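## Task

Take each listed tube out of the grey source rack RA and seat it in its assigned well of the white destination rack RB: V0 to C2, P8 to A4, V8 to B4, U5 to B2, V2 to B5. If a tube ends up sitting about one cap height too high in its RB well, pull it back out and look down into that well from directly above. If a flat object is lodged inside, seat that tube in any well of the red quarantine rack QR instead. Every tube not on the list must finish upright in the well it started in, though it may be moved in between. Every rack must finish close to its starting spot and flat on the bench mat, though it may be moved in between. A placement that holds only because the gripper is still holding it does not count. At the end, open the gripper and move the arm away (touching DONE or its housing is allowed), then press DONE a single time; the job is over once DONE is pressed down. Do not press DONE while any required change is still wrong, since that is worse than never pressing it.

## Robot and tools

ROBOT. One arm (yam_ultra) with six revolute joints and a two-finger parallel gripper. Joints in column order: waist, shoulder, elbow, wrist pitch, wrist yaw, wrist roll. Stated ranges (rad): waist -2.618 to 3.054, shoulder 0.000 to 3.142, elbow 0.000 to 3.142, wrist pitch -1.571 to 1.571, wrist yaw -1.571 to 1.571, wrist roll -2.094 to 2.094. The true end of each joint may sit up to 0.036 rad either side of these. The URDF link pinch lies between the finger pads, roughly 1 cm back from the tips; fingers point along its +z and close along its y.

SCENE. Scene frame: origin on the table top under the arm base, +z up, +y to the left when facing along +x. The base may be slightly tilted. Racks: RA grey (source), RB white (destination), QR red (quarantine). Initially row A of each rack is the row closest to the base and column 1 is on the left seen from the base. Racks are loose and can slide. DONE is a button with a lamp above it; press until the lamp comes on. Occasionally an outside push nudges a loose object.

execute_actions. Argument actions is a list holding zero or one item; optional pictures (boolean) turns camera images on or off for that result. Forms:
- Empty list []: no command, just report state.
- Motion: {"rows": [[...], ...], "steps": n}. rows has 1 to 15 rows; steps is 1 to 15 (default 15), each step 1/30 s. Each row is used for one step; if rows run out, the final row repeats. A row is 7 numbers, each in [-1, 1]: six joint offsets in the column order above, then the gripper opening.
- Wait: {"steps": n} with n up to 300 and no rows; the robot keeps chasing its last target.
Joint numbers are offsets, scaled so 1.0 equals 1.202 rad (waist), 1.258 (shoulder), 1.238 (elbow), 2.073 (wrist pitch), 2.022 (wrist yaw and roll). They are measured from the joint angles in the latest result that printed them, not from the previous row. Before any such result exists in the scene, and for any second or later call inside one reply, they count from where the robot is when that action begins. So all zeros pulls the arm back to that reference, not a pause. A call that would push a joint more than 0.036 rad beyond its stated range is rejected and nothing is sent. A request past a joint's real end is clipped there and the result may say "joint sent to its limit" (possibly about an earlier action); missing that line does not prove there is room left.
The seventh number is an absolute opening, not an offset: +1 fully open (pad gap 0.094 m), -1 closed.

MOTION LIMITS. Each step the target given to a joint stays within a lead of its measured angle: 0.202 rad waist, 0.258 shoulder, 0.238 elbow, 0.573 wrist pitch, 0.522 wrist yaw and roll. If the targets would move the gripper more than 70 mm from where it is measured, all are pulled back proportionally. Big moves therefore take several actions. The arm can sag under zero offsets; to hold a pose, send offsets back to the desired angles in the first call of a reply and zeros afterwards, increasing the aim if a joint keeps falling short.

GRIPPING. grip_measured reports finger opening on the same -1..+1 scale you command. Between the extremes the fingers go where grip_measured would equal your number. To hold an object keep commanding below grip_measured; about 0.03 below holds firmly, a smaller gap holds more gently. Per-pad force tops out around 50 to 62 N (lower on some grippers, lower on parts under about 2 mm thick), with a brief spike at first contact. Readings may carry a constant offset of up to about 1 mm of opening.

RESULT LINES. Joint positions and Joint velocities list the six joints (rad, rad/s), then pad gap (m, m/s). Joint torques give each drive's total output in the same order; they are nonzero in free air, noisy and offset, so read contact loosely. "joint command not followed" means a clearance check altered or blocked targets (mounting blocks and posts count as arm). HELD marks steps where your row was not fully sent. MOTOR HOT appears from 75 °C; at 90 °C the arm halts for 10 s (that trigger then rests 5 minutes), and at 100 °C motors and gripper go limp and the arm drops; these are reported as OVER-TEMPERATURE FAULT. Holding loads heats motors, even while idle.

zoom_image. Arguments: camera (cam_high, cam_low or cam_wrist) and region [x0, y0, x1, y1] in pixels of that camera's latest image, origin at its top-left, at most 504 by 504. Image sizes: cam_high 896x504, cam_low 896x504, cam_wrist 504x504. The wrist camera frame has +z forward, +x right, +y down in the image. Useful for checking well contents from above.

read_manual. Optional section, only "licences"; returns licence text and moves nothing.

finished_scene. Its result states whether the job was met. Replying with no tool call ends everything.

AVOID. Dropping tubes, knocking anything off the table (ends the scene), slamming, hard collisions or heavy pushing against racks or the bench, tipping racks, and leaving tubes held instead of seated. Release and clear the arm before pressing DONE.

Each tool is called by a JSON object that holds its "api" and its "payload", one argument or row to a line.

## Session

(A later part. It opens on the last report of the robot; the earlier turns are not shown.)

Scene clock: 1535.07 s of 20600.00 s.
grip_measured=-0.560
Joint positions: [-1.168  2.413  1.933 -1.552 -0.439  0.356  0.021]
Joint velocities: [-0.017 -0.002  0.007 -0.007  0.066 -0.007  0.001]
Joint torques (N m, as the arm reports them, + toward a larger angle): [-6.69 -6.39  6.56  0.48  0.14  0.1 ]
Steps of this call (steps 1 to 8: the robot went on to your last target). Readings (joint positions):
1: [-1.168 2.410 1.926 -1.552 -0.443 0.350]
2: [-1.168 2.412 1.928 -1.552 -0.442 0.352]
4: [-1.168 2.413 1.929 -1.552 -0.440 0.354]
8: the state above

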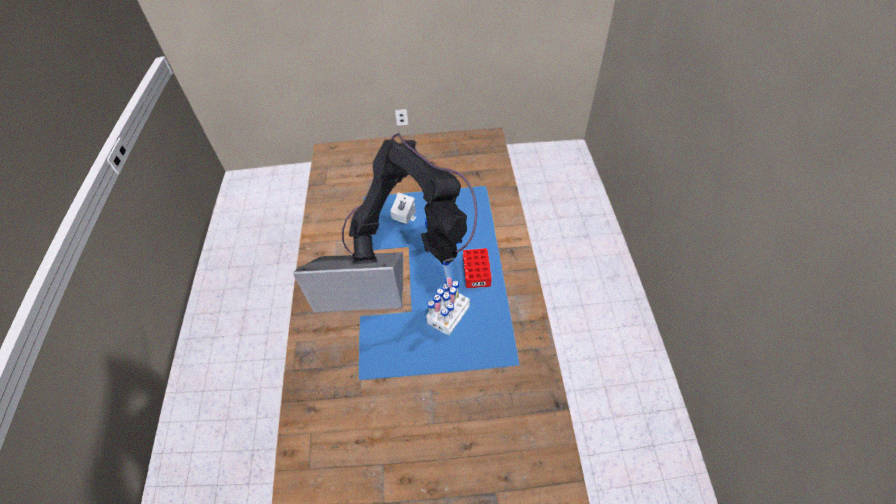

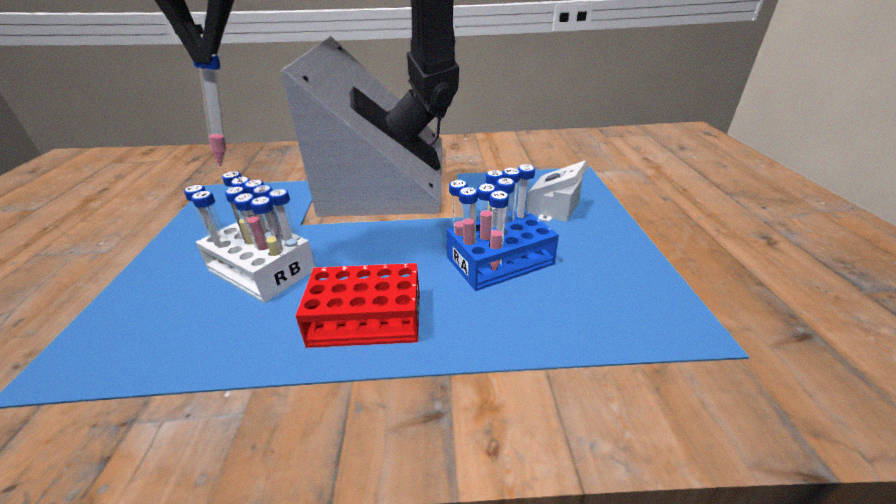

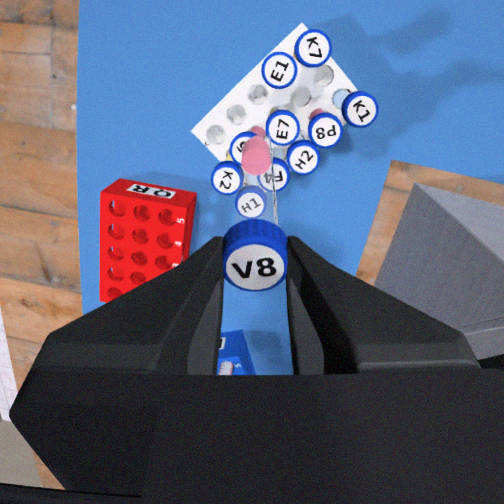

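{"api": "execute_actions", "payload": {
  "actions": [
    {"rows":[[-0.015,0,0.018,0,0.008,0.005,-0.605],[-0.021,0.002,0.022,0,0.013,0.009,-0.605],[-0.027,0.005,0.026,0,0.018,0.013,-0.605],[-0.033,0.010,0.029,0,0.023,0.016,-0.605],[-0.038,0.017,0.032,0,0.027,0.019,-0.605],[-0.041,0.025,0.034,0,0.030,0.022,-0.605],[-0.043,0.034,0.035,0,0.032,0.024,-0.605],[-0.044,0.043,0.035,0,0.0336,0.025,-0.605],[-0.044,0.052,0.035,0,0.0336,0.025,-0.605],[-0.044,0.061,0.035,0,0.0336,0.025,-0.605],[-0.044,0.069,0.035,0,0.0336,0.025,-0.605],[-0.044,0.076,0.035,0,0.0336,0.025,-0.605],[-0.044,0.081,0.035,0,0.0336,0.025,-0.605],[-0.044,0.084,0.035,0,0.0336,0.025,-0.605],[-0.044,0.086,0.035,0,0.0336,0.025,-0.605]],"steps":15}
  ],
  "pictures": false
}}

{"api": "execute_actions", "payload": {
  "actions": [
    {"steps":8}
  ]
}}

Scene clock: 1549.30 s of 20600.00 s.
grip_measured=-0.560
Joint positions: [-1.209  2.512  1.956 -1.553 -0.386  0.398  0.021]
Joint velocities: [-0.002  0.281  0.002  0.022 -0.051  0.007 -0.001]
Joint torques (N m, as the arm reports them, + toward a larger angle): [-5.89 -7.91  6.45  0.47  0.11  0.05]
Steps of this call (steps 1 to 30: the robot went on to your last target; steps 31 to 90: nothing new was sent; then 10.73 s passed at rest; steps 91 to 105: all 15 steps of this action). Readings (joint positions):
91: [-1.168 2.413 1.933 -1.552 -0.438 0.359]
92: [-1.168 2.413 1.933 -1.552 -0.436 0.360]
94: [-1.172 2.414 1.934 -1.553 -0.428 0.367]
98: [-1.193 2.433 1.953 -1.553 -0.407 0.385]
105: the state above

Scene clock: 1549.57 s of 20600.00 s.
grip_measured=-0.560
Joint positions: [-1.209  2.528  1.956 -1.553 -0.383  0.401  0.021]
Joint velocities: [-0.002 -0.007  0.012  0.022  0.022  0.022 -0.   ]
Joint torques (N m, as the arm reports them, + toward a larger angle): [-5.88 -7.85  6.53  0.45  0.15  0.06]
Steps of this call (steps 1 to 8: the robot went on to your last target). Readings (joint positions):
1: [-1.209 2.520 1.956 -1.553 -0.385 0.399]
2: [-1.209 2.526 1.956 -1.553 -0.384 0.400]
4: [-1.209 2.528 1.956 -1.553 -0.383 0.401]
8: the state above

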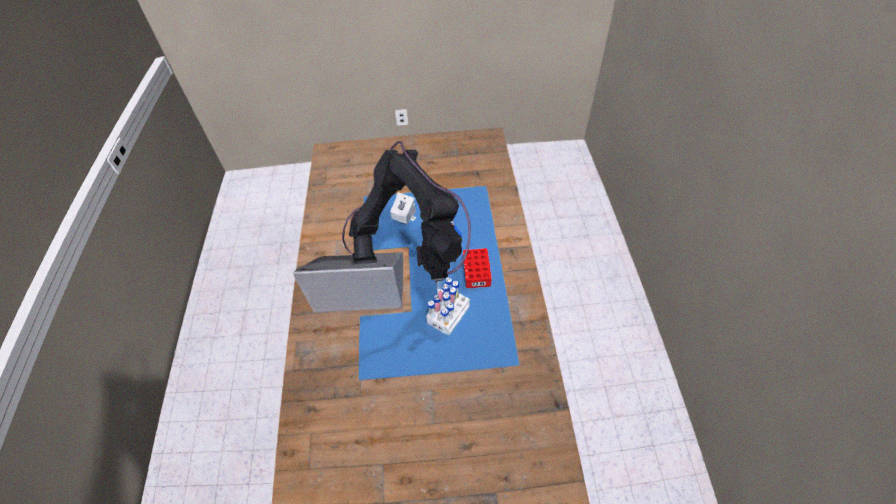

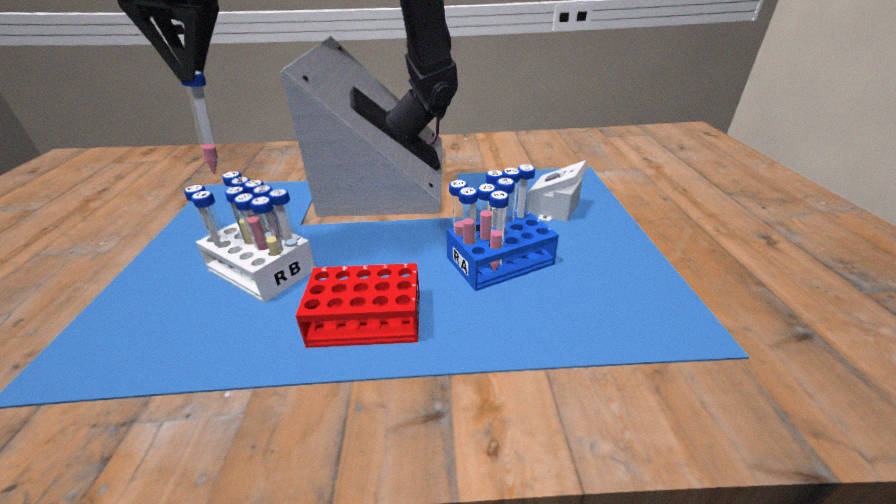

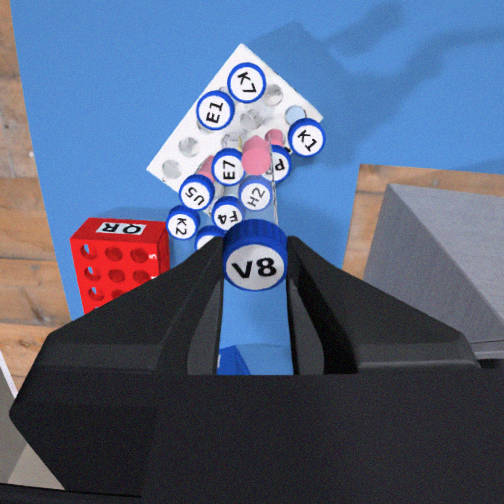

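{"api": "execute_actions", "payload": {
  "actions": [
    {"rows":[[0,0,0,0.004,-0.005,0,-0.605],[0,0,-0.004,0.007,-0.009,0,-0.605],[0.001,0.001,-0.008,0.010,-0.012,0,-0.605],[0.002,0.002,-0.011,0.012,-0.013,0,-0.605],[0.003,0.004,-0.014,0.015,-0.014,0,-0.605],[0.004,0.006,-0.017,0.017,-0.015,0,-0.605],[0.006,0.009,-0.021,0.020,-0.016,0,-0.605],[0.008,0.012,-0.025,0.022,-0.017,0,-0.605],[0.010,0.015,-0.029,0.024,-0.0175,0,-0.605],[0.011,0.018,-0.033,0.026,-0.018,0,-0.605],[0.013,0.020,-0.036,0.0275,-0.0185,0,-0.605],[0.014,0.022,-0.039,0.0285,-0.0188,0,-0.605],[0.015,0.024,-0.042,0.0294,-0.0188,0,-0.605],[0.0155,0.025,-0.044,0.0294,-0.0188,0,-0.605]],"steps":15}
  ],
  "pictures": false
}}

{"api": "execute_actions", "payload": {
  "actions": [
    {"steps":10}
  ]
}}

Scene clock: 1600.10 s of 20600.00 s.
grip_measured=-0.560
Joint positions: [-1.191  2.553  1.916 -1.512 -0.412  0.402  0.021]
Joint velocities: [ 0.046  0.149 -0.115  0.007 -0.037  0.022  0.   ]
Joint torques (N m, as the arm reports them, + toward a larger angle): [-5.52 -7.51  4.58  0.54 -0.08  0.01]
Steps of this call (steps 1 to 30: the robot went on to your last target; steps 31 to 90: nothing new was sent; then 47.03 s passed at rest; steps 91 to 105: all 15 steps of this action). Readings (joint positions):
91: [-1.209 2.528 1.956 -1.553 -0.383 0.402]
92: [-1.209 2.528 1.956 -1.552 -0.385 0.402]
94: [-1.209 2.528 1.956 -1.550 -0.391 0.402]
98: [-1.208 2.528 1.951 -1.535 -0.401 0.402]
105: the state above

Scene clock: 1600.43 s of 20600.00 s.
grip_measured=-0.560
Joint positions: [-1.188  2.561  1.91  -1.505 -0.414  0.402  0.021]
Joint velocities: [-0.027 -0.007  0.002  0.051 -0.11   0.022  0.001]
Joint torques (N m, as the arm reports them, + toward a larger angle): [-5.4  -7.69  4.52  0.49 -0.06  0.  ]
Steps of this call (steps 1 to 10: the robot went on to your last target). Readings (joint positions):
1: [-1.189 2.556 1.913 -1.510 -0.412 0.402]
2: [-1.188 2.559 1.911 -1.509 -0.413 0.402]
4: [-1.188 2.561 1.910 -1.507 -0.414 0.402]
8: [-1.188 2.561 1.910 -1.505 -0.414 0.402]
10: the state above

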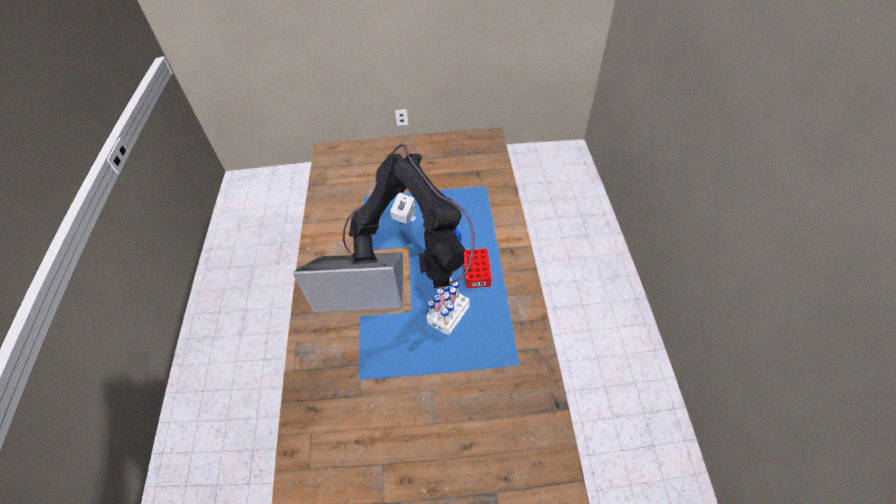

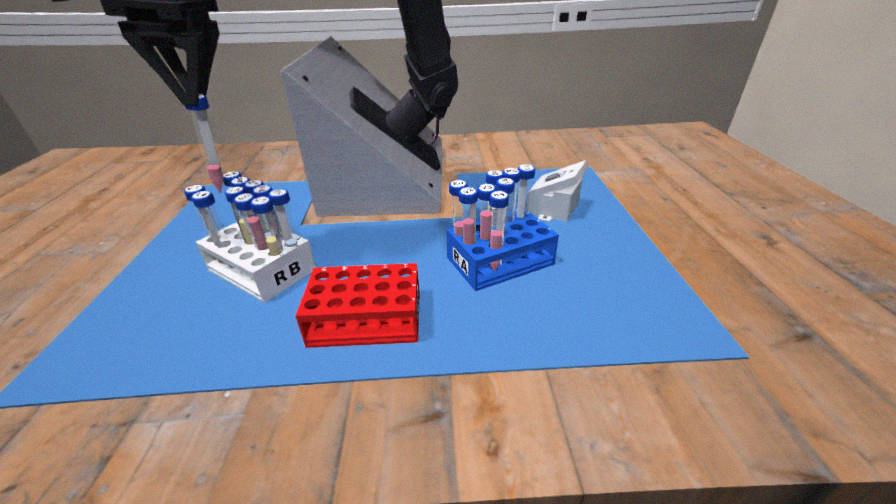

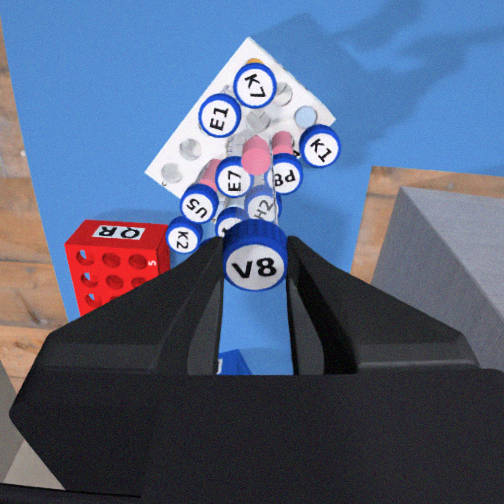

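{"api": "execute_actions", "payload": {
  "actions": [
    {"rows":[[-0.002,-0.002,-0.008,0.008,-0.004,0,-0.605],[-0.001,0,-0.010,0.011,-0.005,0,-0.605],[0.001,0.003,-0.013,0.015,-0.006,0,-0.605],[0.003,0.006,-0.017,0.019,-0.007,0,-0.605],[0.005,0.010,-0.021,0.023,-0.008,0,-0.605],[0.007,0.014,-0.026,0.027,-0.009,0,-0.605],[0.010,0.019,-0.031,0.030,-0.010,0,-0.605],[0.012,0.024,-0.036,0.033,-0.011,0,-0.605],[0.015,0.028,-0.041,0.036,-0.012,0,-0.605],[0.017,0.032,-0.046,0.039,-0.013,0,-0.605],[0.019,0.036,-0.050,0.041,-0.014,0,-0.605],[0.021,0.039,-0.054,0.043,-0.0145,0,-0.605],[0.022,0.042,-0.057,0.044,-0.015,0,-0.605],[0.023,0.044,-0.059,0.045,-0.0153,0,-0.605],[0.024,0.045,-0.0605,0.045,-0.0153,0,-0.605]],"steps":15}
  ],
  "pictures": false
}}

{"api": "execute_actions", "payload": {
  "actions": [
    {"steps":10}
  ]
}}

Scene clock: 1626.43 s of 20600.00 s.
grip_measured=-0.560
Joint positions: [-1.16   2.611  1.85  -1.436 -0.435  0.402  0.021]
Joint velocities: [ 0.081  0.173 -0.129  0.125 -0.022  0.007  0.   ]
Joint torques (N m, as the arm reports them, + toward a larger angle): [-5.71 -8.28  4.55  0.39 -0.08  0.01]
Steps of this call (steps 1 to 15: the robot went on to your last target; steps 16 to 90: nothing new was sent; then 22.50 s passed at rest; steps 91 to 105: all 15 steps of this action). Readings (joint positions):
91: [-1.188 2.561 1.910 -1.503 -0.415 0.402]
92: [-1.188 2.561 1.910 -1.502 -0.416 0.402]
94: [-1.188 2.561 1.909 -1.496 -0.418 0.402]
98: [-1.183 2.566 1.893 -1.473 -0.424 0.402]
105: the state above

Scene clock: 1626.77 s of 20600.00 s.
grip_measured=-0.560
Joint positions: [-1.156  2.622  1.842 -1.425 -0.439  0.402  0.021]
Joint velocities: [ 0.002 -0.002 -0.002  0.037 -0.007  0.007 -0.   ]
Joint torques (N m, as the arm reports them, + toward a larger angle): [-5.67 -8.46  4.64  0.4  -0.06  0.01]
Steps of this call (steps 1 to 10: the robot went on to your last target). Readings (joint positions):
1: [-1.158 2.616 1.846 -1.434 -0.436 0.402]
2: [-1.156 2.620 1.843 -1.432 -0.436 0.402]
4: [-1.156 2.622 1.842 -1.429 -0.437 0.402]
8: [-1.156 2.622 1.842 -1.425 -0.439 0.402]
10: the state above

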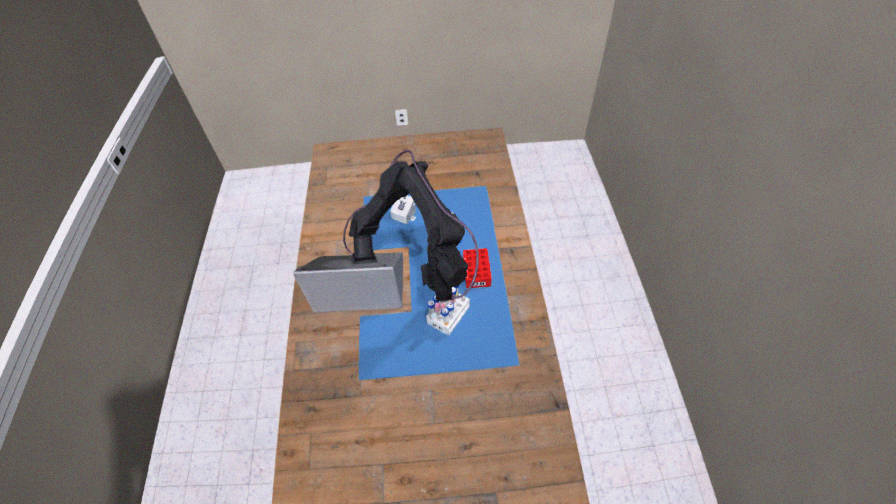

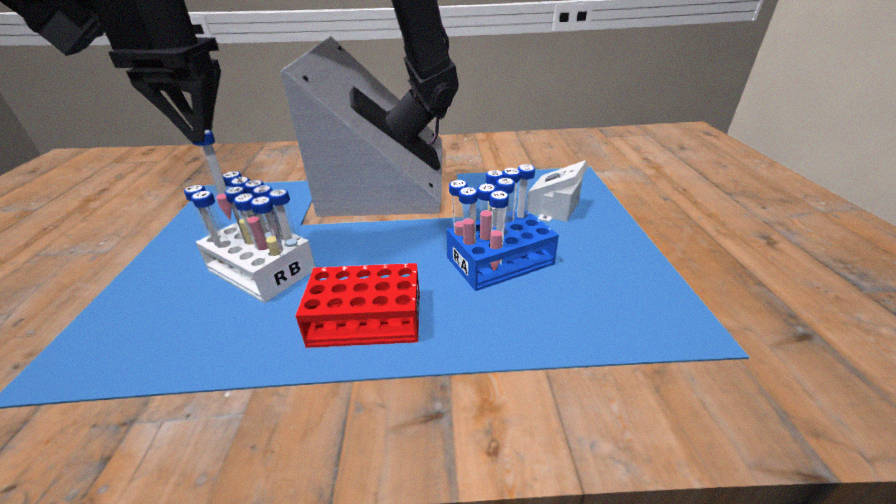

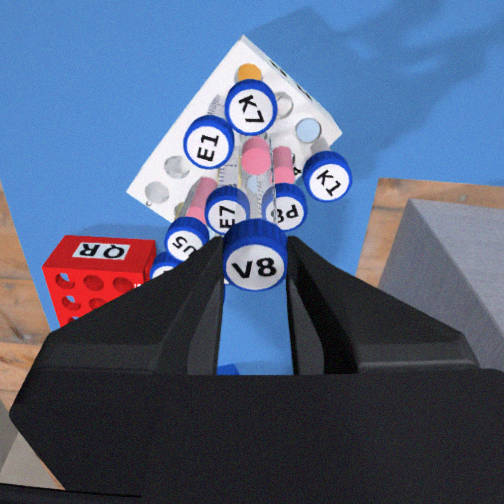

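{"api": "zoom_image", "payload": {
  "camera": "cam_wrist",
  "region": [120, 30, 370, 280]
}}

Region (120, 30, 370, 280) of cam_wrist's 504x504 image, scaled by 2.016, with more detail than that image has.

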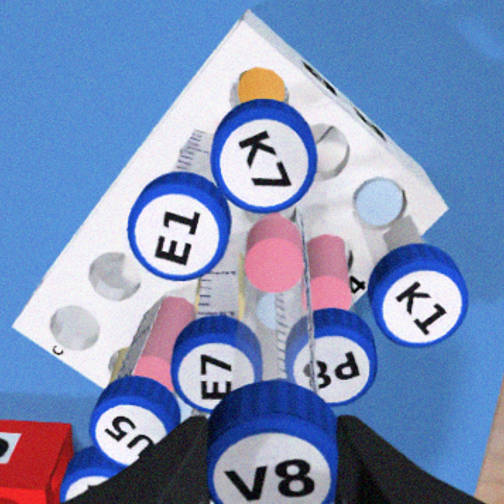

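{"api": "execute_actions", "payload": {
  "actions": [
    {"rows":[[-0.002,0,-0.008,0.004,-0.005,0,-0.605],[0,0.002,-0.011,0.005,-0.007,0,-0.605],[0.001,0.004,-0.013,0.007,-0.008,0,-0.605],[0.002,0.0055,-0.015,0.010,-0.009,0,-0.605],[0.003,0.0064,-0.018,0.014,-0.0095,0,-0.605],[0.005,0.0064,-0.023,0.018,-0.010,0,-0.605],[0.007,0.0064,-0.029,0.022,-0.0105,0,-0.605],[0.009,0.0064,-0.035,0.026,-0.011,0,-0.605],[0.011,0.0064,-0.041,0.030,-0.012,0,-0.605],[0.013,0.0064,-0.047,0.033,-0.0125,0,-0.605],[0.015,0.0064,-0.053,0.036,-0.013,0,-0.605],[0.017,0.0064,-0.058,0.039,-0.0135,0,-0.605],[0.018,0.0064,-0.063,0.041,-0.014,0,-0.605],[0.019,0.0064,-0.067,0.042,-0.0143,0,-0.605],[0.020,0.0064,-0.070,0.043,-0.0143,0,-0.605]],"steps":15}
  ],
  "pictures": false
}}

{"api": "execute_actions", "payload": {
  "actions": [
    {"steps":12}
  ]
}}

Scene clock: 1690.67 s of 20600.00 s.
grip_measured=-0.560
Joint positions: [-1.133  2.622  1.774 -1.366 -0.458  0.402  0.021]
Joint velocities: [ 0.056 -0.012 -0.12   0.095  0.007 -0.037  0.001]
Joint torques (N m, as the arm reports them, + toward a larger angle): [-5.79 -7.53  4.36  0.34 -0.05  0.01]
Steps of this call (steps 1 to 30: the robot went on to your last target; steps 31 to 90: nothing new was sent; then 60.40 s passed at rest; steps 91 to 105: all 15 steps of this action). Readings (joint positions):
91: [-1.156 2.622 1.842 -1.423 -0.440 0.402]
92: [-1.156 2.622 1.842 -1.423 -0.441 0.402]
94: [-1.156 2.622 1.842 -1.423 -0.444 0.402]
98: [-1.153 2.622 1.826 -1.405 -0.450 0.402]
105: the state above

Scene clock: 1691.07 s of 20600.00 s.
grip_measured=-0.560
Joint positions: [-1.129  2.622  1.766 -1.349 -0.462  0.402  0.021]
Joint velocities: [-0.007  0.007 -0.007 -0.007  0.051 -0.037 -0.001]
Joint torques (N m, as the arm reports them, + toward a larger angle): [-5.83 -7.75  4.46  0.37 -0.08  0.01]
Steps of this call (steps 1 to 12: the robot went on to your last target). Readings (joint positions):
1: [-1.131 2.622 1.770 -1.363 -0.459 0.402]
2: [-1.130 2.622 1.767 -1.360 -0.460 0.402]
4: [-1.129 2.622 1.766 -1.357 -0.461 0.402]
8: [-1.129 2.622 1.766 -1.351 -0.461 0.402]
12: the state above

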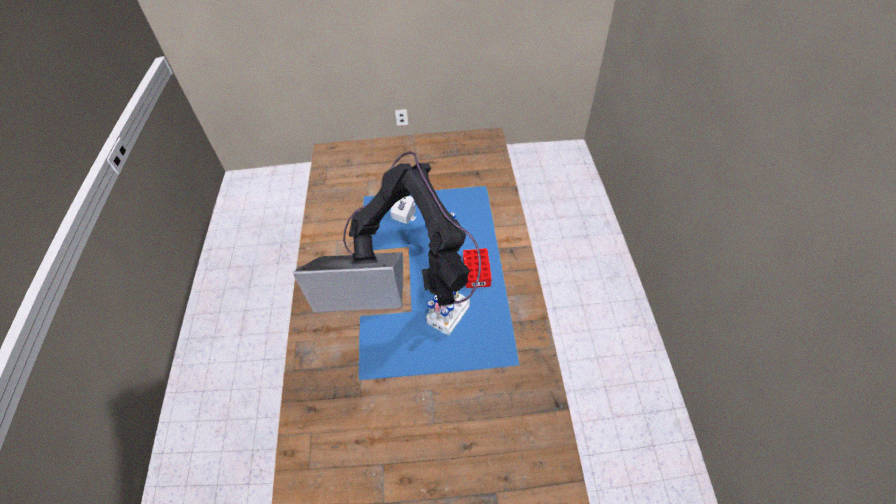

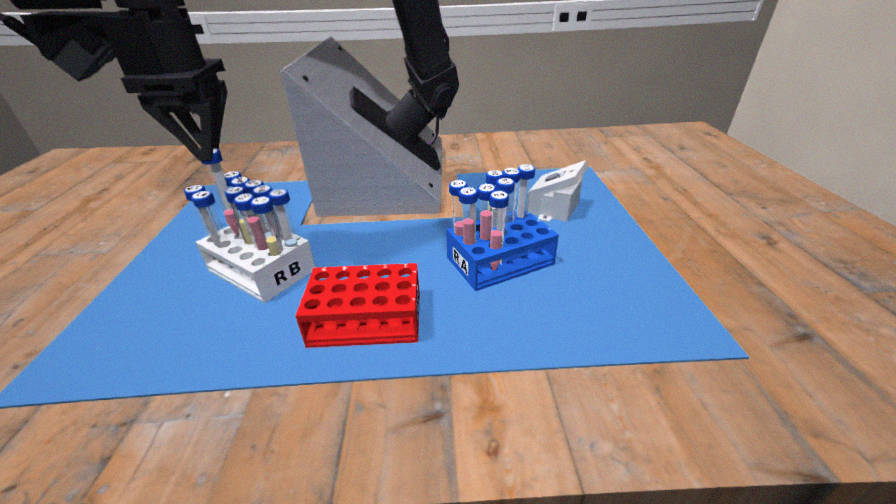

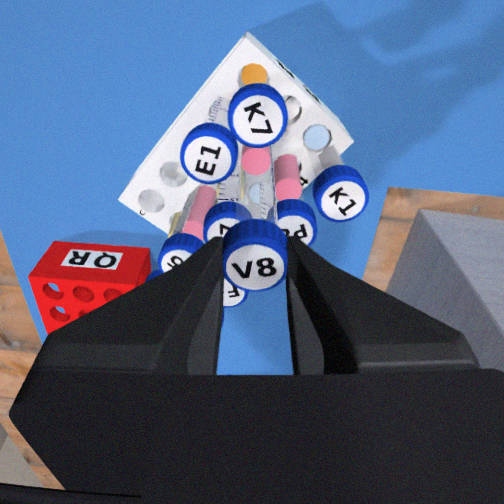

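{"api": "zoom_image", "payload": {
  "camera": "cam_wrist",
  "region": [130, 50, 380, 300]
}}

{"api": "zoom_image", "payload": {
  "camera": "cam_low",
  "region": [170, 130, 320, 280]
}}

Region (130, 50, 380, 300) of cam_wrist's 504x504 image, scaled by 2.016, with more detail than that image has.

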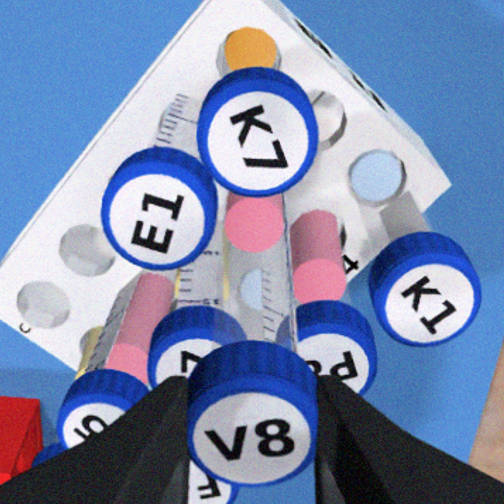

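Region (170, 130, 320, 280) of cam_low's 896x504 image, scaled by 3.360, with more detail than that image has.

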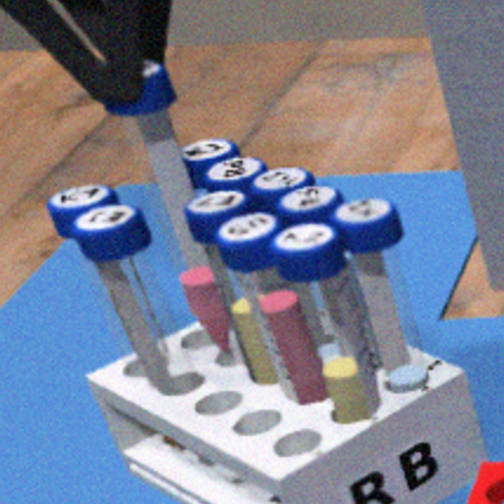

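{"api": "execute_actions", "payload": {
  "actions": [
    {"rows":[[-0.002,0.006,-0.009,0.009,-0.005,0,-0.605],[-0.001,0.006,-0.012,0.013,-0.0055,0,-0.605],[0,0.006,-0.016,0.017,-0.006,0,-0.605],[0.002,0.006,-0.021,0.021,-0.007,0,-0.605],[0.004,0.006,-0.027,0.026,-0.0075,0,-0.605],[0.006,0.006,-0.033,0.030,-0.008,0,-0.605],[0.008,0.006,-0.039,0.034,-0.009,0,-0.605],[0.010,0.006,-0.045,0.038,-0.0095,0,-0.605],[0.012,0.006,-0.051,0.042,-0.010,0,-0.605],[0.014,0.006,-0.057,0.045,-0.011,0,-0.605],[0.016,0.006,-0.063,0.048,-0.0115,0,-0.605],[0.0175,0.006,-0.069,0.051,-0.012,0,-0.605],[0.019,0.006,-0.074,0.053,-0.0124,0,-0.605],[0.020,0.006,-0.078,0.054,-0.0124,0,-0.605],[0.0204,0.006,-0.080,0.0545,-0.0124,0,-0.605]],"steps":15}
  ],
  "pictures": false
}}

{"api": "execute_actions", "payload": {
  "actions": [
    {"steps":12}
  ]
}}

Scene clock: 1719.67 s of 20600.00 s.
grip_measured=-0.560
Joint positions: [-1.105  2.622  1.685 -1.268 -0.478  0.402  0.021]
Joint velocities: [ 0.071 -0.002 -0.168  0.139  0.022  0.037  0.   ]
Joint torques (N m, as the arm reports them, + toward a larger angle): [-5.89 -7.61  4.59  0.37 -0.06  0.01]
Steps of this call (steps 1 to 30: the robot went on to your last target; steps 31 to 90: nothing new was sent; then 25.10 s passed at rest; steps 91 to 105: all 15 steps of this action). Readings (joint positions):
91: [-1.129 2.622 1.766 -1.347 -0.462 0.402]
92: [-1.129 2.622 1.766 -1.346 -0.463 0.402]
94: [-1.129 2.622 1.764 -1.337 -0.465 0.402]
98: [-1.127 2.622 1.741 -1.312 -0.470 0.402]
105: the state above

Scene clock: 1720.07 s of 20600.00 s.
grip_measured=-0.560
Joint positions: [-1.101  2.622  1.677 -1.253 -0.48   0.402  0.021]
Joint velocities: [-0.002 -0.007 -0.012  0.022 -0.007  0.022 -0.   ]
Joint torques (N m, as the arm reports them, + toward a larger angle): [-5.84 -7.6   4.28  0.42 -0.09  0.01]
Steps of this call (steps 1 to 12: the robot went on to your last target). Readings (joint positions):
1: [-1.103 2.622 1.681 -1.265 -0.479 0.402]
2: [-1.101 2.622 1.678 -1.262 -0.480 0.402]
4: [-1.101 2.622 1.677 -1.258 -0.480 0.402]
8: [-1.101 2.622 1.677 -1.253 -0.480 0.402]
12: the state above

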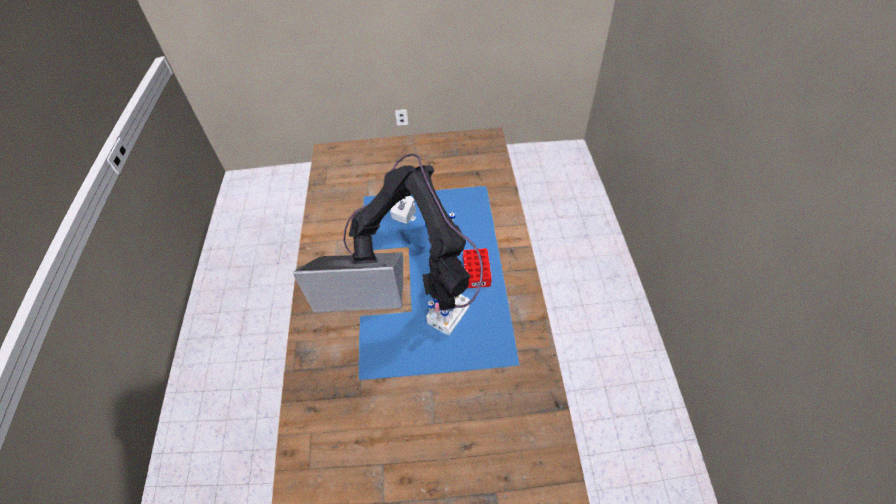

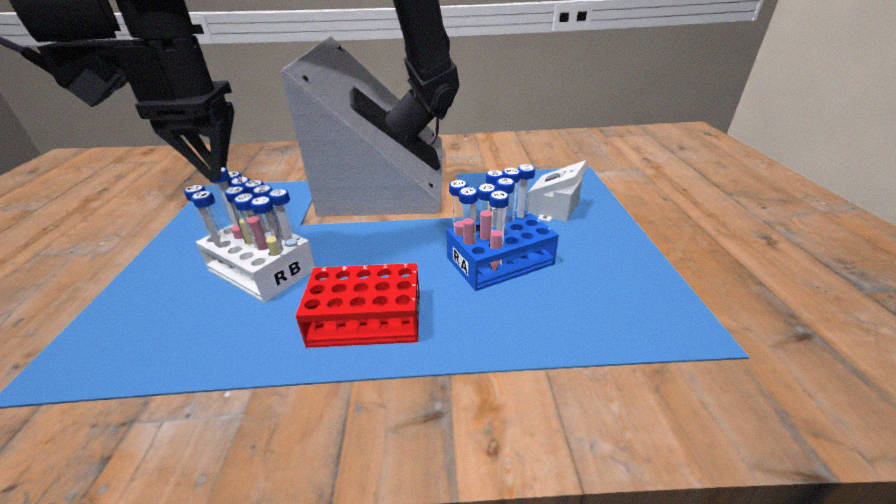

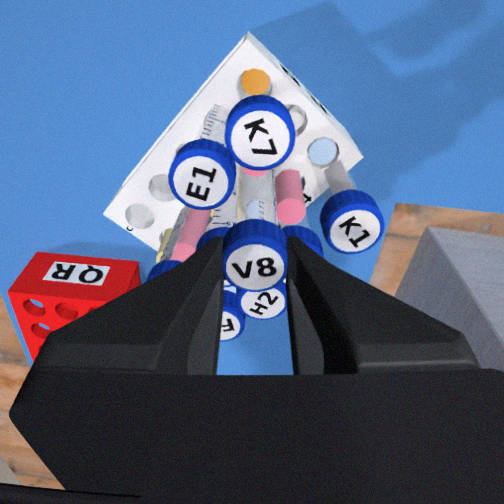

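{"api": "execute_actions", "payload": {
  "actions": [
    {"rows":[[-0.002,0.004,-0.006,0.010,0,0,-0.605],[-0.002,0.004,-0.007,0.014,0,0,-0.605],[-0.002,0.004,-0.008,0.018,0,0,-0.605],[-0.002,0.004,-0.010,0.021,0,0,-0.605],[-0.002,0.004,-0.013,0.024,0,0,-0.605],[-0.001,0.004,-0.017,0.027,0,0,-0.605],[0,0.004,-0.021,0.030,0,0,-0.605],[0.001,0.004,-0.025,0.032,0,0,-0.605],[0.002,0.004,-0.029,0.034,0,0,-0.605],[0.003,0.004,-0.033,0.036,0,0,-0.605],[0.004,0.004,-0.037,0.0375,0,0,-0.605],[0.005,0.004,-0.040,0.0386,0,0,-0.605],[0.0055,0.004,-0.043,0.0386,0,0,-0.605],[0.006,0.004,-0.045,0.0386,0,0,-0.605]],"steps":15}
  ],
  "pictures": false
}}

{"api": "execute_actions", "payload": {
  "actions": [
    {"steps":12}
  ]
}}

Scene clock: 1751.17 s of 20600.00 s.
grip_measured=-0.560
Joint positions: [-1.095  2.622  1.637 -1.204 -0.486  0.402  0.021]
Joint velocities: [ 0.042  0.022 -0.076  0.037  0.037 -0.051  0.   ]
Joint torques (N m, as the arm reports them, + toward a larger angle): [-5.82 -7.74  4.12  0.48  0.09  0.01]
Steps of this call (steps 1 to 30: the robot went on to your last target; steps 31 to 90: nothing new was sent; then 27.60 s passed at rest; steps 91 to 105: all 15 steps of this action). Readings (joint positions):
91: [-1.101 2.622 1.677 -1.253 -0.480 0.402]
92: [-1.101 2.622 1.677 -1.252 -0.480 0.402]
94: [-1.101 2.622 1.677 -1.248 -0.480 0.402]
98: [-1.101 2.622 1.668 -1.234 -0.480 0.402]
105: the state above

Scene clock: 1751.57 s of 20600.00 s.
grip_measured=-0.560
Joint positions: [-1.091  2.622  1.633 -1.197 -0.487  0.402  0.021]
Joint velocities: [ 0.007  0.002 -0.007  0.007 -0.037  0.022 -0.001]
Joint torques (N m, as the arm reports them, + toward a larger angle): [-5.72 -7.77  4.21  0.5   0.08  0.01]
Steps of this call (steps 1 to 12: the robot went on to your last target). Readings (joint positions):
1: [-1.093 2.622 1.635 -1.202 -0.487 0.402]
2: [-1.092 2.622 1.634 -1.200 -0.487 0.402]
4: [-1.091 2.622 1.633 -1.198 -0.487 0.402]
8: [-1.091 2.622 1.633 -1.197 -0.487 0.402]
12: the state above

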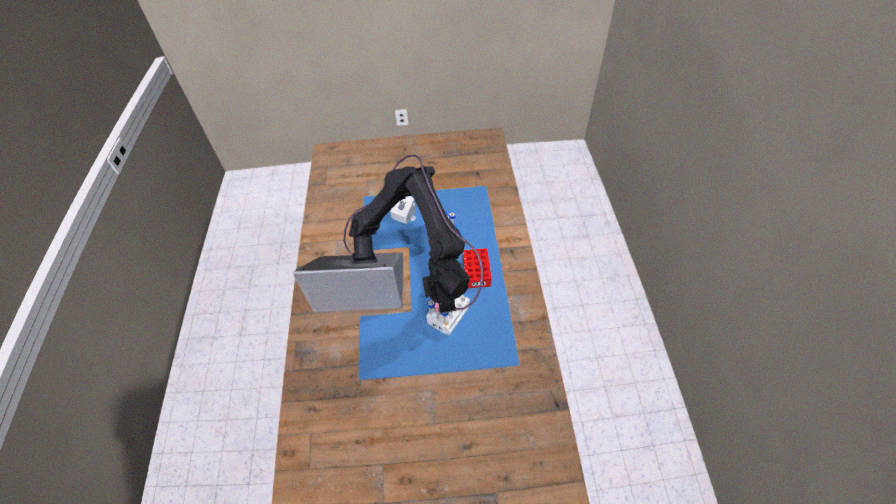

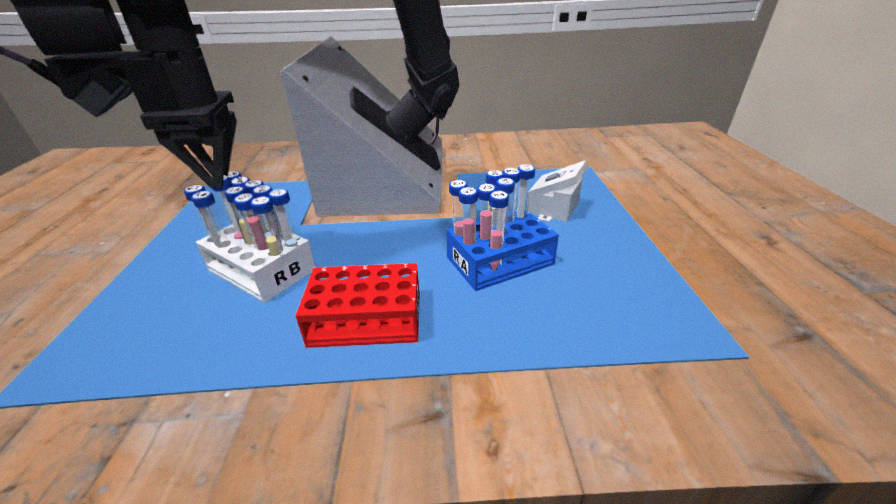

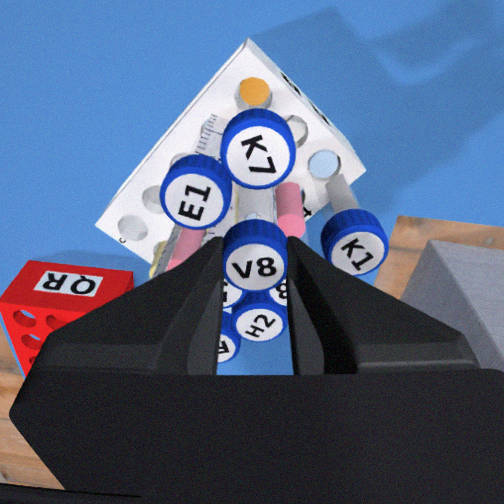

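{"api": "execute_actions", "payload": {
  "actions": [
    {"rows":[[0,0,0,0.004,0,0,-0.60],[0,0,0,0,0,0,-0.59],[0,0,0,0,0,0,-0.575],[0,0,0,0,0,0,-0.56],[0,0,0,0,0,0,-0.55],[0,0,0,0,0,0,-0.54],[0,0,0,0,0,0,-0.53],[0,0,0,0,0,0,-0.52],[0,0,0,0,0,0,-0.51],[0,0,0,0,0,0,-0.50],[0,0,0,0,0,0,-0.49],[0,0,0,0,0,0,-0.48]],"steps":15}
  ],
  "pictures": false
}}

{"api": "execute_actions", "payload": {
  "actions": [
    {"rows":[[-0.008,0,0.016,-0.006,0.003,0,-0.48],[-0.012,0,0.022,-0.010,0.004,0,-0.48],[-0.014,0,0.028,-0.015,0.005,0,-0.48],[-0.016,0,0.035,-0.020,0.006,0,-0.48],[-0.018,0,0.043,-0.026,0.007,0,-0.48],[-0.021,0,0.052,-0.032,0.008,0,-0.48],[-0.024,0,0.062,-0.038,0.009,0,-0.48],[-0.027,0,0.072,-0.044,0.010,0,-0.48],[-0.030,0,0.082,-0.050,0.011,0,-0.48],[-0.033,0,0.091,-0.055,0.012,0,-0.48],[-0.036,0,0.099,-0.059,0.013,0,-0.48],[-0.038,0,0.105,-0.062,0.014,0,-0.48],[-0.040,0,0.109,-0.064,0.014,0,-0.48]],"steps":15}
  ],
  "pictures": false
}}

{"api": "execute_actions", "payload": {
  "actions": [
    {"steps":8}
  ]
}}

{"api": "zoom_image", "payload": {
  "camera": "cam_low",
  "region": [170, 130, 320, 280]
}}

Scene clock: 1770.97 s of 20600.00 s.
grip_measured=-0.482
Joint positions: [-1.091  2.622  1.633 -1.197 -0.487  0.402  0.024]
Joint velocities: [ 0.002 -0.012 -0.002 -0.007  0.007  0.007  0.001]
Joint torques (N m, as the arm reports them, + toward a larger angle): [-5.58 -8.18  5.03  0.26 -0.01  0.01]
Steps of this call (steps 1 to 15: the robot went on to your last target; steps 16 to 90: nothing new was sent; then 15.90 s passed at rest; steps 91 to 105: all 15 steps of this action). Readings (joint positions):
91: [-1.091 2.622 1.633 -1.197 -0.487 0.402]
92: [-1.091 2.622 1.633 -1.197 -0.487 0.402]
94: [-1.091 2.622 1.633 -1.197 -0.487 0.402]
98: [-1.091 2.622 1.633 -1.197 -0.487 0.402]
105: the state above

Scene clock: 1771.47 s of 20600.00 s.
grip_measured=-0.482
Joint positions: [-1.12   2.622  1.744 -1.294 -0.474  0.402  0.024]
Joint velocities: [-0.09   0.007  0.09  -0.11   0.066  0.022  0.   ]
Joint torques (N m, as the arm reports them, + toward a larger angle): [-6.6  -8.19  6.34  0.17  0.1   0.01]
Steps of this call (steps 1 to 15: all 15 steps of this action). Readings (joint positions):
1: [-1.091 2.622 1.633 -1.197 -0.487 0.402]
2: [-1.091 2.622 1.633 -1.198 -0.487 0.402]
4: [-1.091 2.622 1.638 -1.207 -0.486 0.402]
8: [-1.094 2.622 1.674 -1.240 -0.483 0.402]
15: the state above

Scene clock: 1771.73 s of 20600.00 s.
grip_measured=-0.482
Joint positions: [-1.124  2.622  1.746 -1.314 -0.47   0.402  0.024]
Joint velocities: [ 0.007 -0.007 -0.012  0.007 -0.037  0.051 -0.   ]
Joint torques (N m, as the arm reports them, + toward a larger angle): [-6.7  -8.15  6.59  0.14  0.19  0.01]
Steps of this call (steps 1 to 8: the robot went on to your last target). Readings (joint positions):
1: [-1.123 2.622 1.746 -1.297 -0.473 0.402]
2: [-1.124 2.622 1.746 -1.301 -0.472 0.402]
4: [-1.124 2.622 1.746 -1.308 -0.470 0.402]
8: the state above

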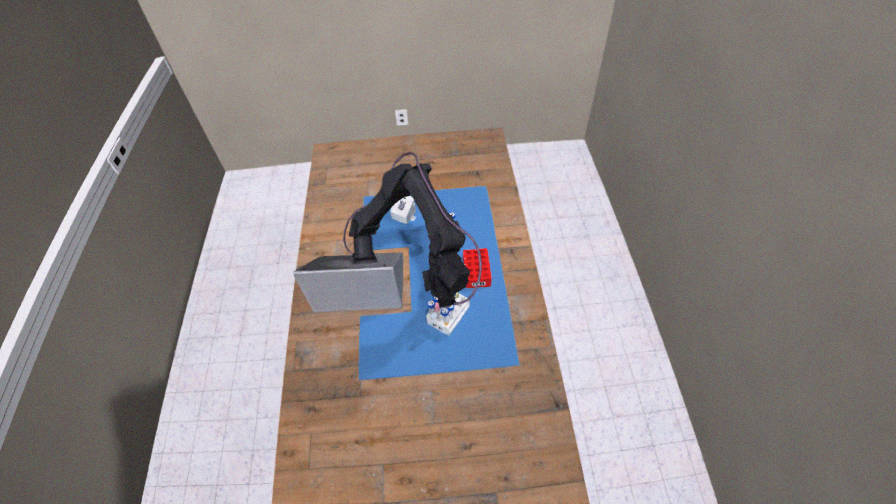

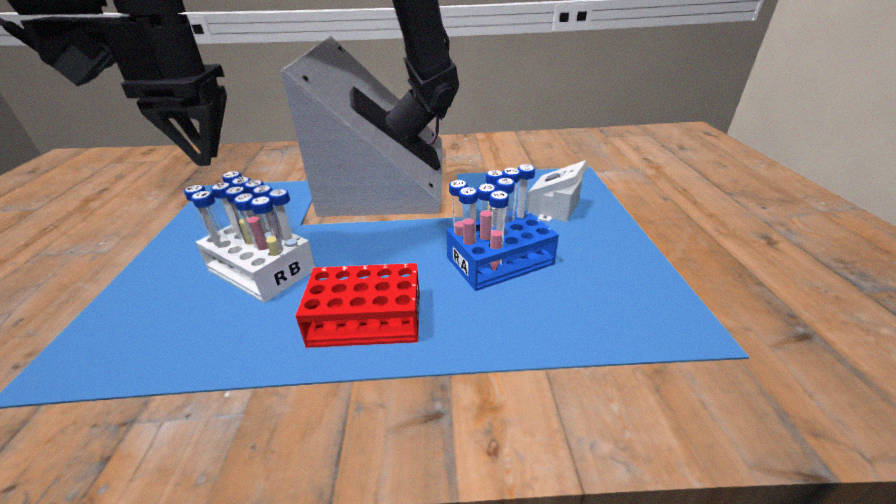

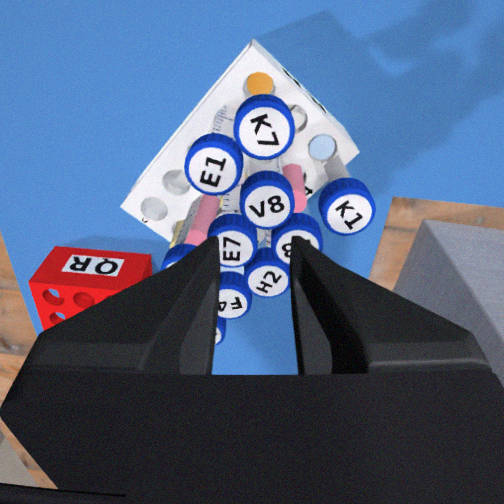

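Region (170, 130, 320, 280) of cam_low's 896x504 image, scaled by 3.360, with more detail than that image has.

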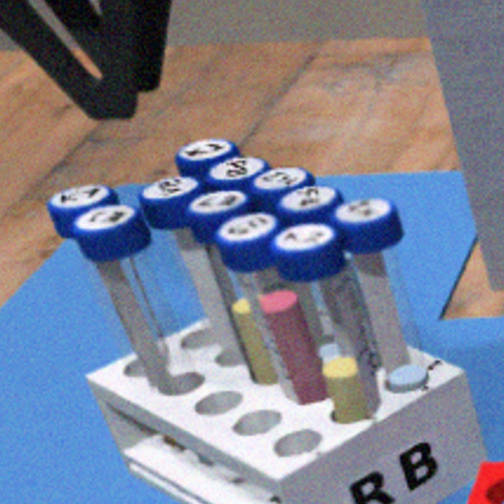

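{"api": "execute_actions", "payload": {
  "actions": [
    {"rows":[[0,-0.016,0.015,-0.006,-0.003,-0.003,-0.47],[0,-0.025,0.015,-0.007,-0.005,-0.006,-0.47],[0,-0.036,0.012,-0.008,-0.007,-0.009,-0.47],[0.002,-0.049,0.008,-0.009,-0.010,-0.012,-0.47],[0.006,-0.064,0.002,-0.010,-0.013,-0.016,-0.47],[0.012,-0.080,-0.005,-0.011,-0.016,-0.020,-0.47],[0.020,-0.097,-0.012,-0.012,-0.019,-0.024,-0.47],[0.030,-0.115,-0.020,-0.013,-0.023,-0.028,-0.47],[0.041,-0.133,-0.028,-0.014,-0.027,-0.033,-0.47],[0.053,-0.151,-0.036,-0.015,-0.031,-0.038,-0.47],[0.066,-0.169,-0.045,-0.016,-0.035,-0.043,-0.47],[0.079,-0.187,-0.054,-0.017,-0.039,-0.048,-0.47],[0.093,-0.205,-0.063,-0.018,-0.043,-0.053,-0.47],[0.107,-0.223,-0.072,-0.019,-0.047,-0.058,-0.47],[0.121,-0.241,-0.081,-0.020,-0.051,-0.063,-0.47]],"steps":15}
  ],
  "pictures": false
}}

{"api": "execute_actions", "payload": {
  "actions": [
    {"rows":[[0.040,-0.070,-0.040,0,-0.022,-0.026,-0.47],[0.054,-0.088,-0.049,0,-0.026,-0.031,-0.47],[0.068,-0.106,-0.058,0,-0.030,-0.036,-0.47],[0.082,-0.124,-0.067,0,-0.034,-0.041,-0.47],[0.096,-0.142,-0.076,0,-0.038,-0.046,-0.47],[0.110,-0.160,-0.085,0,-0.042,-0.051,-0.47],[0.124,-0.178,-0.094,0,-0.046,-0.056,-0.47],[0.138,-0.196,-0.103,0,-0.050,-0.061,-0.47],[0.152,-0.214,-0.112,0,-0.054,-0.066,-0.47],[0.166,-0.232,-0.121,0,-0.058,-0.071,-0.47],[0.180,-0.250,-0.130,0,-0.062,-0.076,-0.47],[0.194,-0.268,-0.139,0,-0.066,-0.081,-0.47],[0.208,-0.286,-0.148,0,-0.070,-0.086,-0.47],[0.222,-0.304,-0.157,0,-0.074,-0.091,-0.47],[0.236,-0.322,-0.166,0,-0.078,-0.096,-0.47]],"steps":15}
  ],
  "pictures": false
}}

{"api": "execute_actions", "payload": {
  "actions": [
    {"rows":[[0.040,-0.070,-0.040,0,-0.022,-0.026,-0.47],[0.054,-0.088,-0.049,0,-0.026,-0.031,-0.47],[0.068,-0.106,-0.058,0,-0.030,-0.036,-0.47],[0.082,-0.124,-0.067,0,-0.033,-0.040,-0.47],[0.096,-0.141,-0.076,0,-0.036,-0.044,-0.47],[0.110,-0.157,-0.085,0,-0.039,-0.048,-0.47],[0.123,-0.172,-0.094,0,-0.042,-0.051,-0.47],[0.136,-0.186,-0.102,0,-0.044,-0.054,-0.47],[0.148,-0.198,-0.110,0,-0.046,-0.057,-0.47],[0.159,-0.208,-0.117,0,-0.048,-0.059,-0.47],[0.168,-0.216,-0.123,0,-0.049,-0.061,-0.47],[0.176,-0.222,-0.128,0,-0.050,-0.062,-0.47],[0.182,-0.226,-0.132,0,-0.050,-0.063,-0.47],[0.186,-0.229,-0.134,0,-0.050,-0.063,-0.47],[0.188,-0.230,-0.135,0,-0.050,-0.063,-0.47]],"steps":15}
  ],
  "pictures": false
}}

{"api": "execute_actions", "payload": {
  "actions": [
    {"steps":8}
  ],
  "pictures": false
}}

Scene clock: 1845.00 s of 20600.00 s.
grip_measured=-0.472
Joint positions: [-1.012  2.368  1.683 -1.33  -0.533  0.319  0.025]
Joint velocities: [ 0.564 -0.681 -0.339 -0.095 -0.256 -0.256  0.   ]
Joint torques (N m, as the arm reports them, + toward a larger angle): [-6.16 -7.21  3.78  0.23 -0.09 -0.08]
Steps of this call (steps 1 to 30: the robot went on to your last target; steps 31 to 90: nothing new was sent; then 69.77 s passed at rest; steps 91 to 105: all 15 steps of this action). Readings (joint positions):
91: [-1.124 2.622 1.746 -1.318 -0.470 0.402]
92: [-1.124 2.620 1.746 -1.318 -0.470 0.401]
94: [-1.124 2.612 1.746 -1.319 -0.472 0.396]
98: [-1.115 2.550 1.740 -1.321 -0.484 0.377]
105: the state above

Scene clock: 1845.50 s of 20600.00 s.
grip_measured=-0.472
Joint positions: [-0.753  2.019  1.511 -1.328 -0.65   0.173  0.025]
Joint velocities: [ 0.471 -0.618 -0.349  0.007 -0.242 -0.286 -0.   ]
Joint torques (N m, as the arm reports them, + toward a larger angle): [-6.32 -6.16  3.67  0.44 -0.11 -0.05]
Steps of this call (steps 1 to 15: all 15 steps of this action). Readings (joint positions):
1: [-0.992 2.343 1.672 -1.330 -0.540 0.311]
2: [-0.973 2.319 1.658 -1.329 -0.548 0.301]
4: [-0.935 2.270 1.633 -1.329 -0.563 0.282]
8: [-0.869 2.176 1.590 -1.329 -0.595 0.243]
15: the state above

Scene clock: 1846.00 s of 20600.00 s.
grip_measured=-0.472
Joint positions: [-0.528  1.747  1.365 -1.328 -0.739  0.063  0.025]
Joint velocities: [ 0.164 -0.085 -0.134 -0.022 -0.125 -0.051 -0.001]
Joint torques (N m, as the arm reports them, + toward a larger angle): [-5.97 -4.79  3.24  0.34 -0.04  0.  ]
Steps of this call (steps 1 to 15: all 15 steps of this action). Readings (joint positions):
1: [-0.736 1.996 1.499 -1.327 -0.657 0.164]
2: [-0.718 1.971 1.485 -1.327 -0.664 0.155]
4: [-0.680 1.921 1.461 -1.327 -0.679 0.136]
8: [-0.611 1.830 1.419 -1.327 -0.708 0.102]
15: the state above

Scene clock: 1846.27 s of 20600.00 s.
grip_measured=-0.472
Joint positions: [-0.522  1.745  1.357 -1.328 -0.743  0.053  0.025]
Joint velocities: [ 0.007  0.002 -0.037 -0.022 -0.037 -0.037  0.001]
Joint torques (N m, as the arm reports them, + toward a larger angle): [-5.73 -5.03  3.42  0.33 -0.13 -0.04]
Steps of this call (steps 1 to 8: the robot went on to your last target). Readings (joint positions):
1: [-0.524 1.745 1.362 -1.328 -0.741 0.061]
2: [-0.522 1.745 1.360 -1.328 -0.742 0.059]
4: [-0.522 1.745 1.358 -1.328 -0.742 0.056]
8: the state above


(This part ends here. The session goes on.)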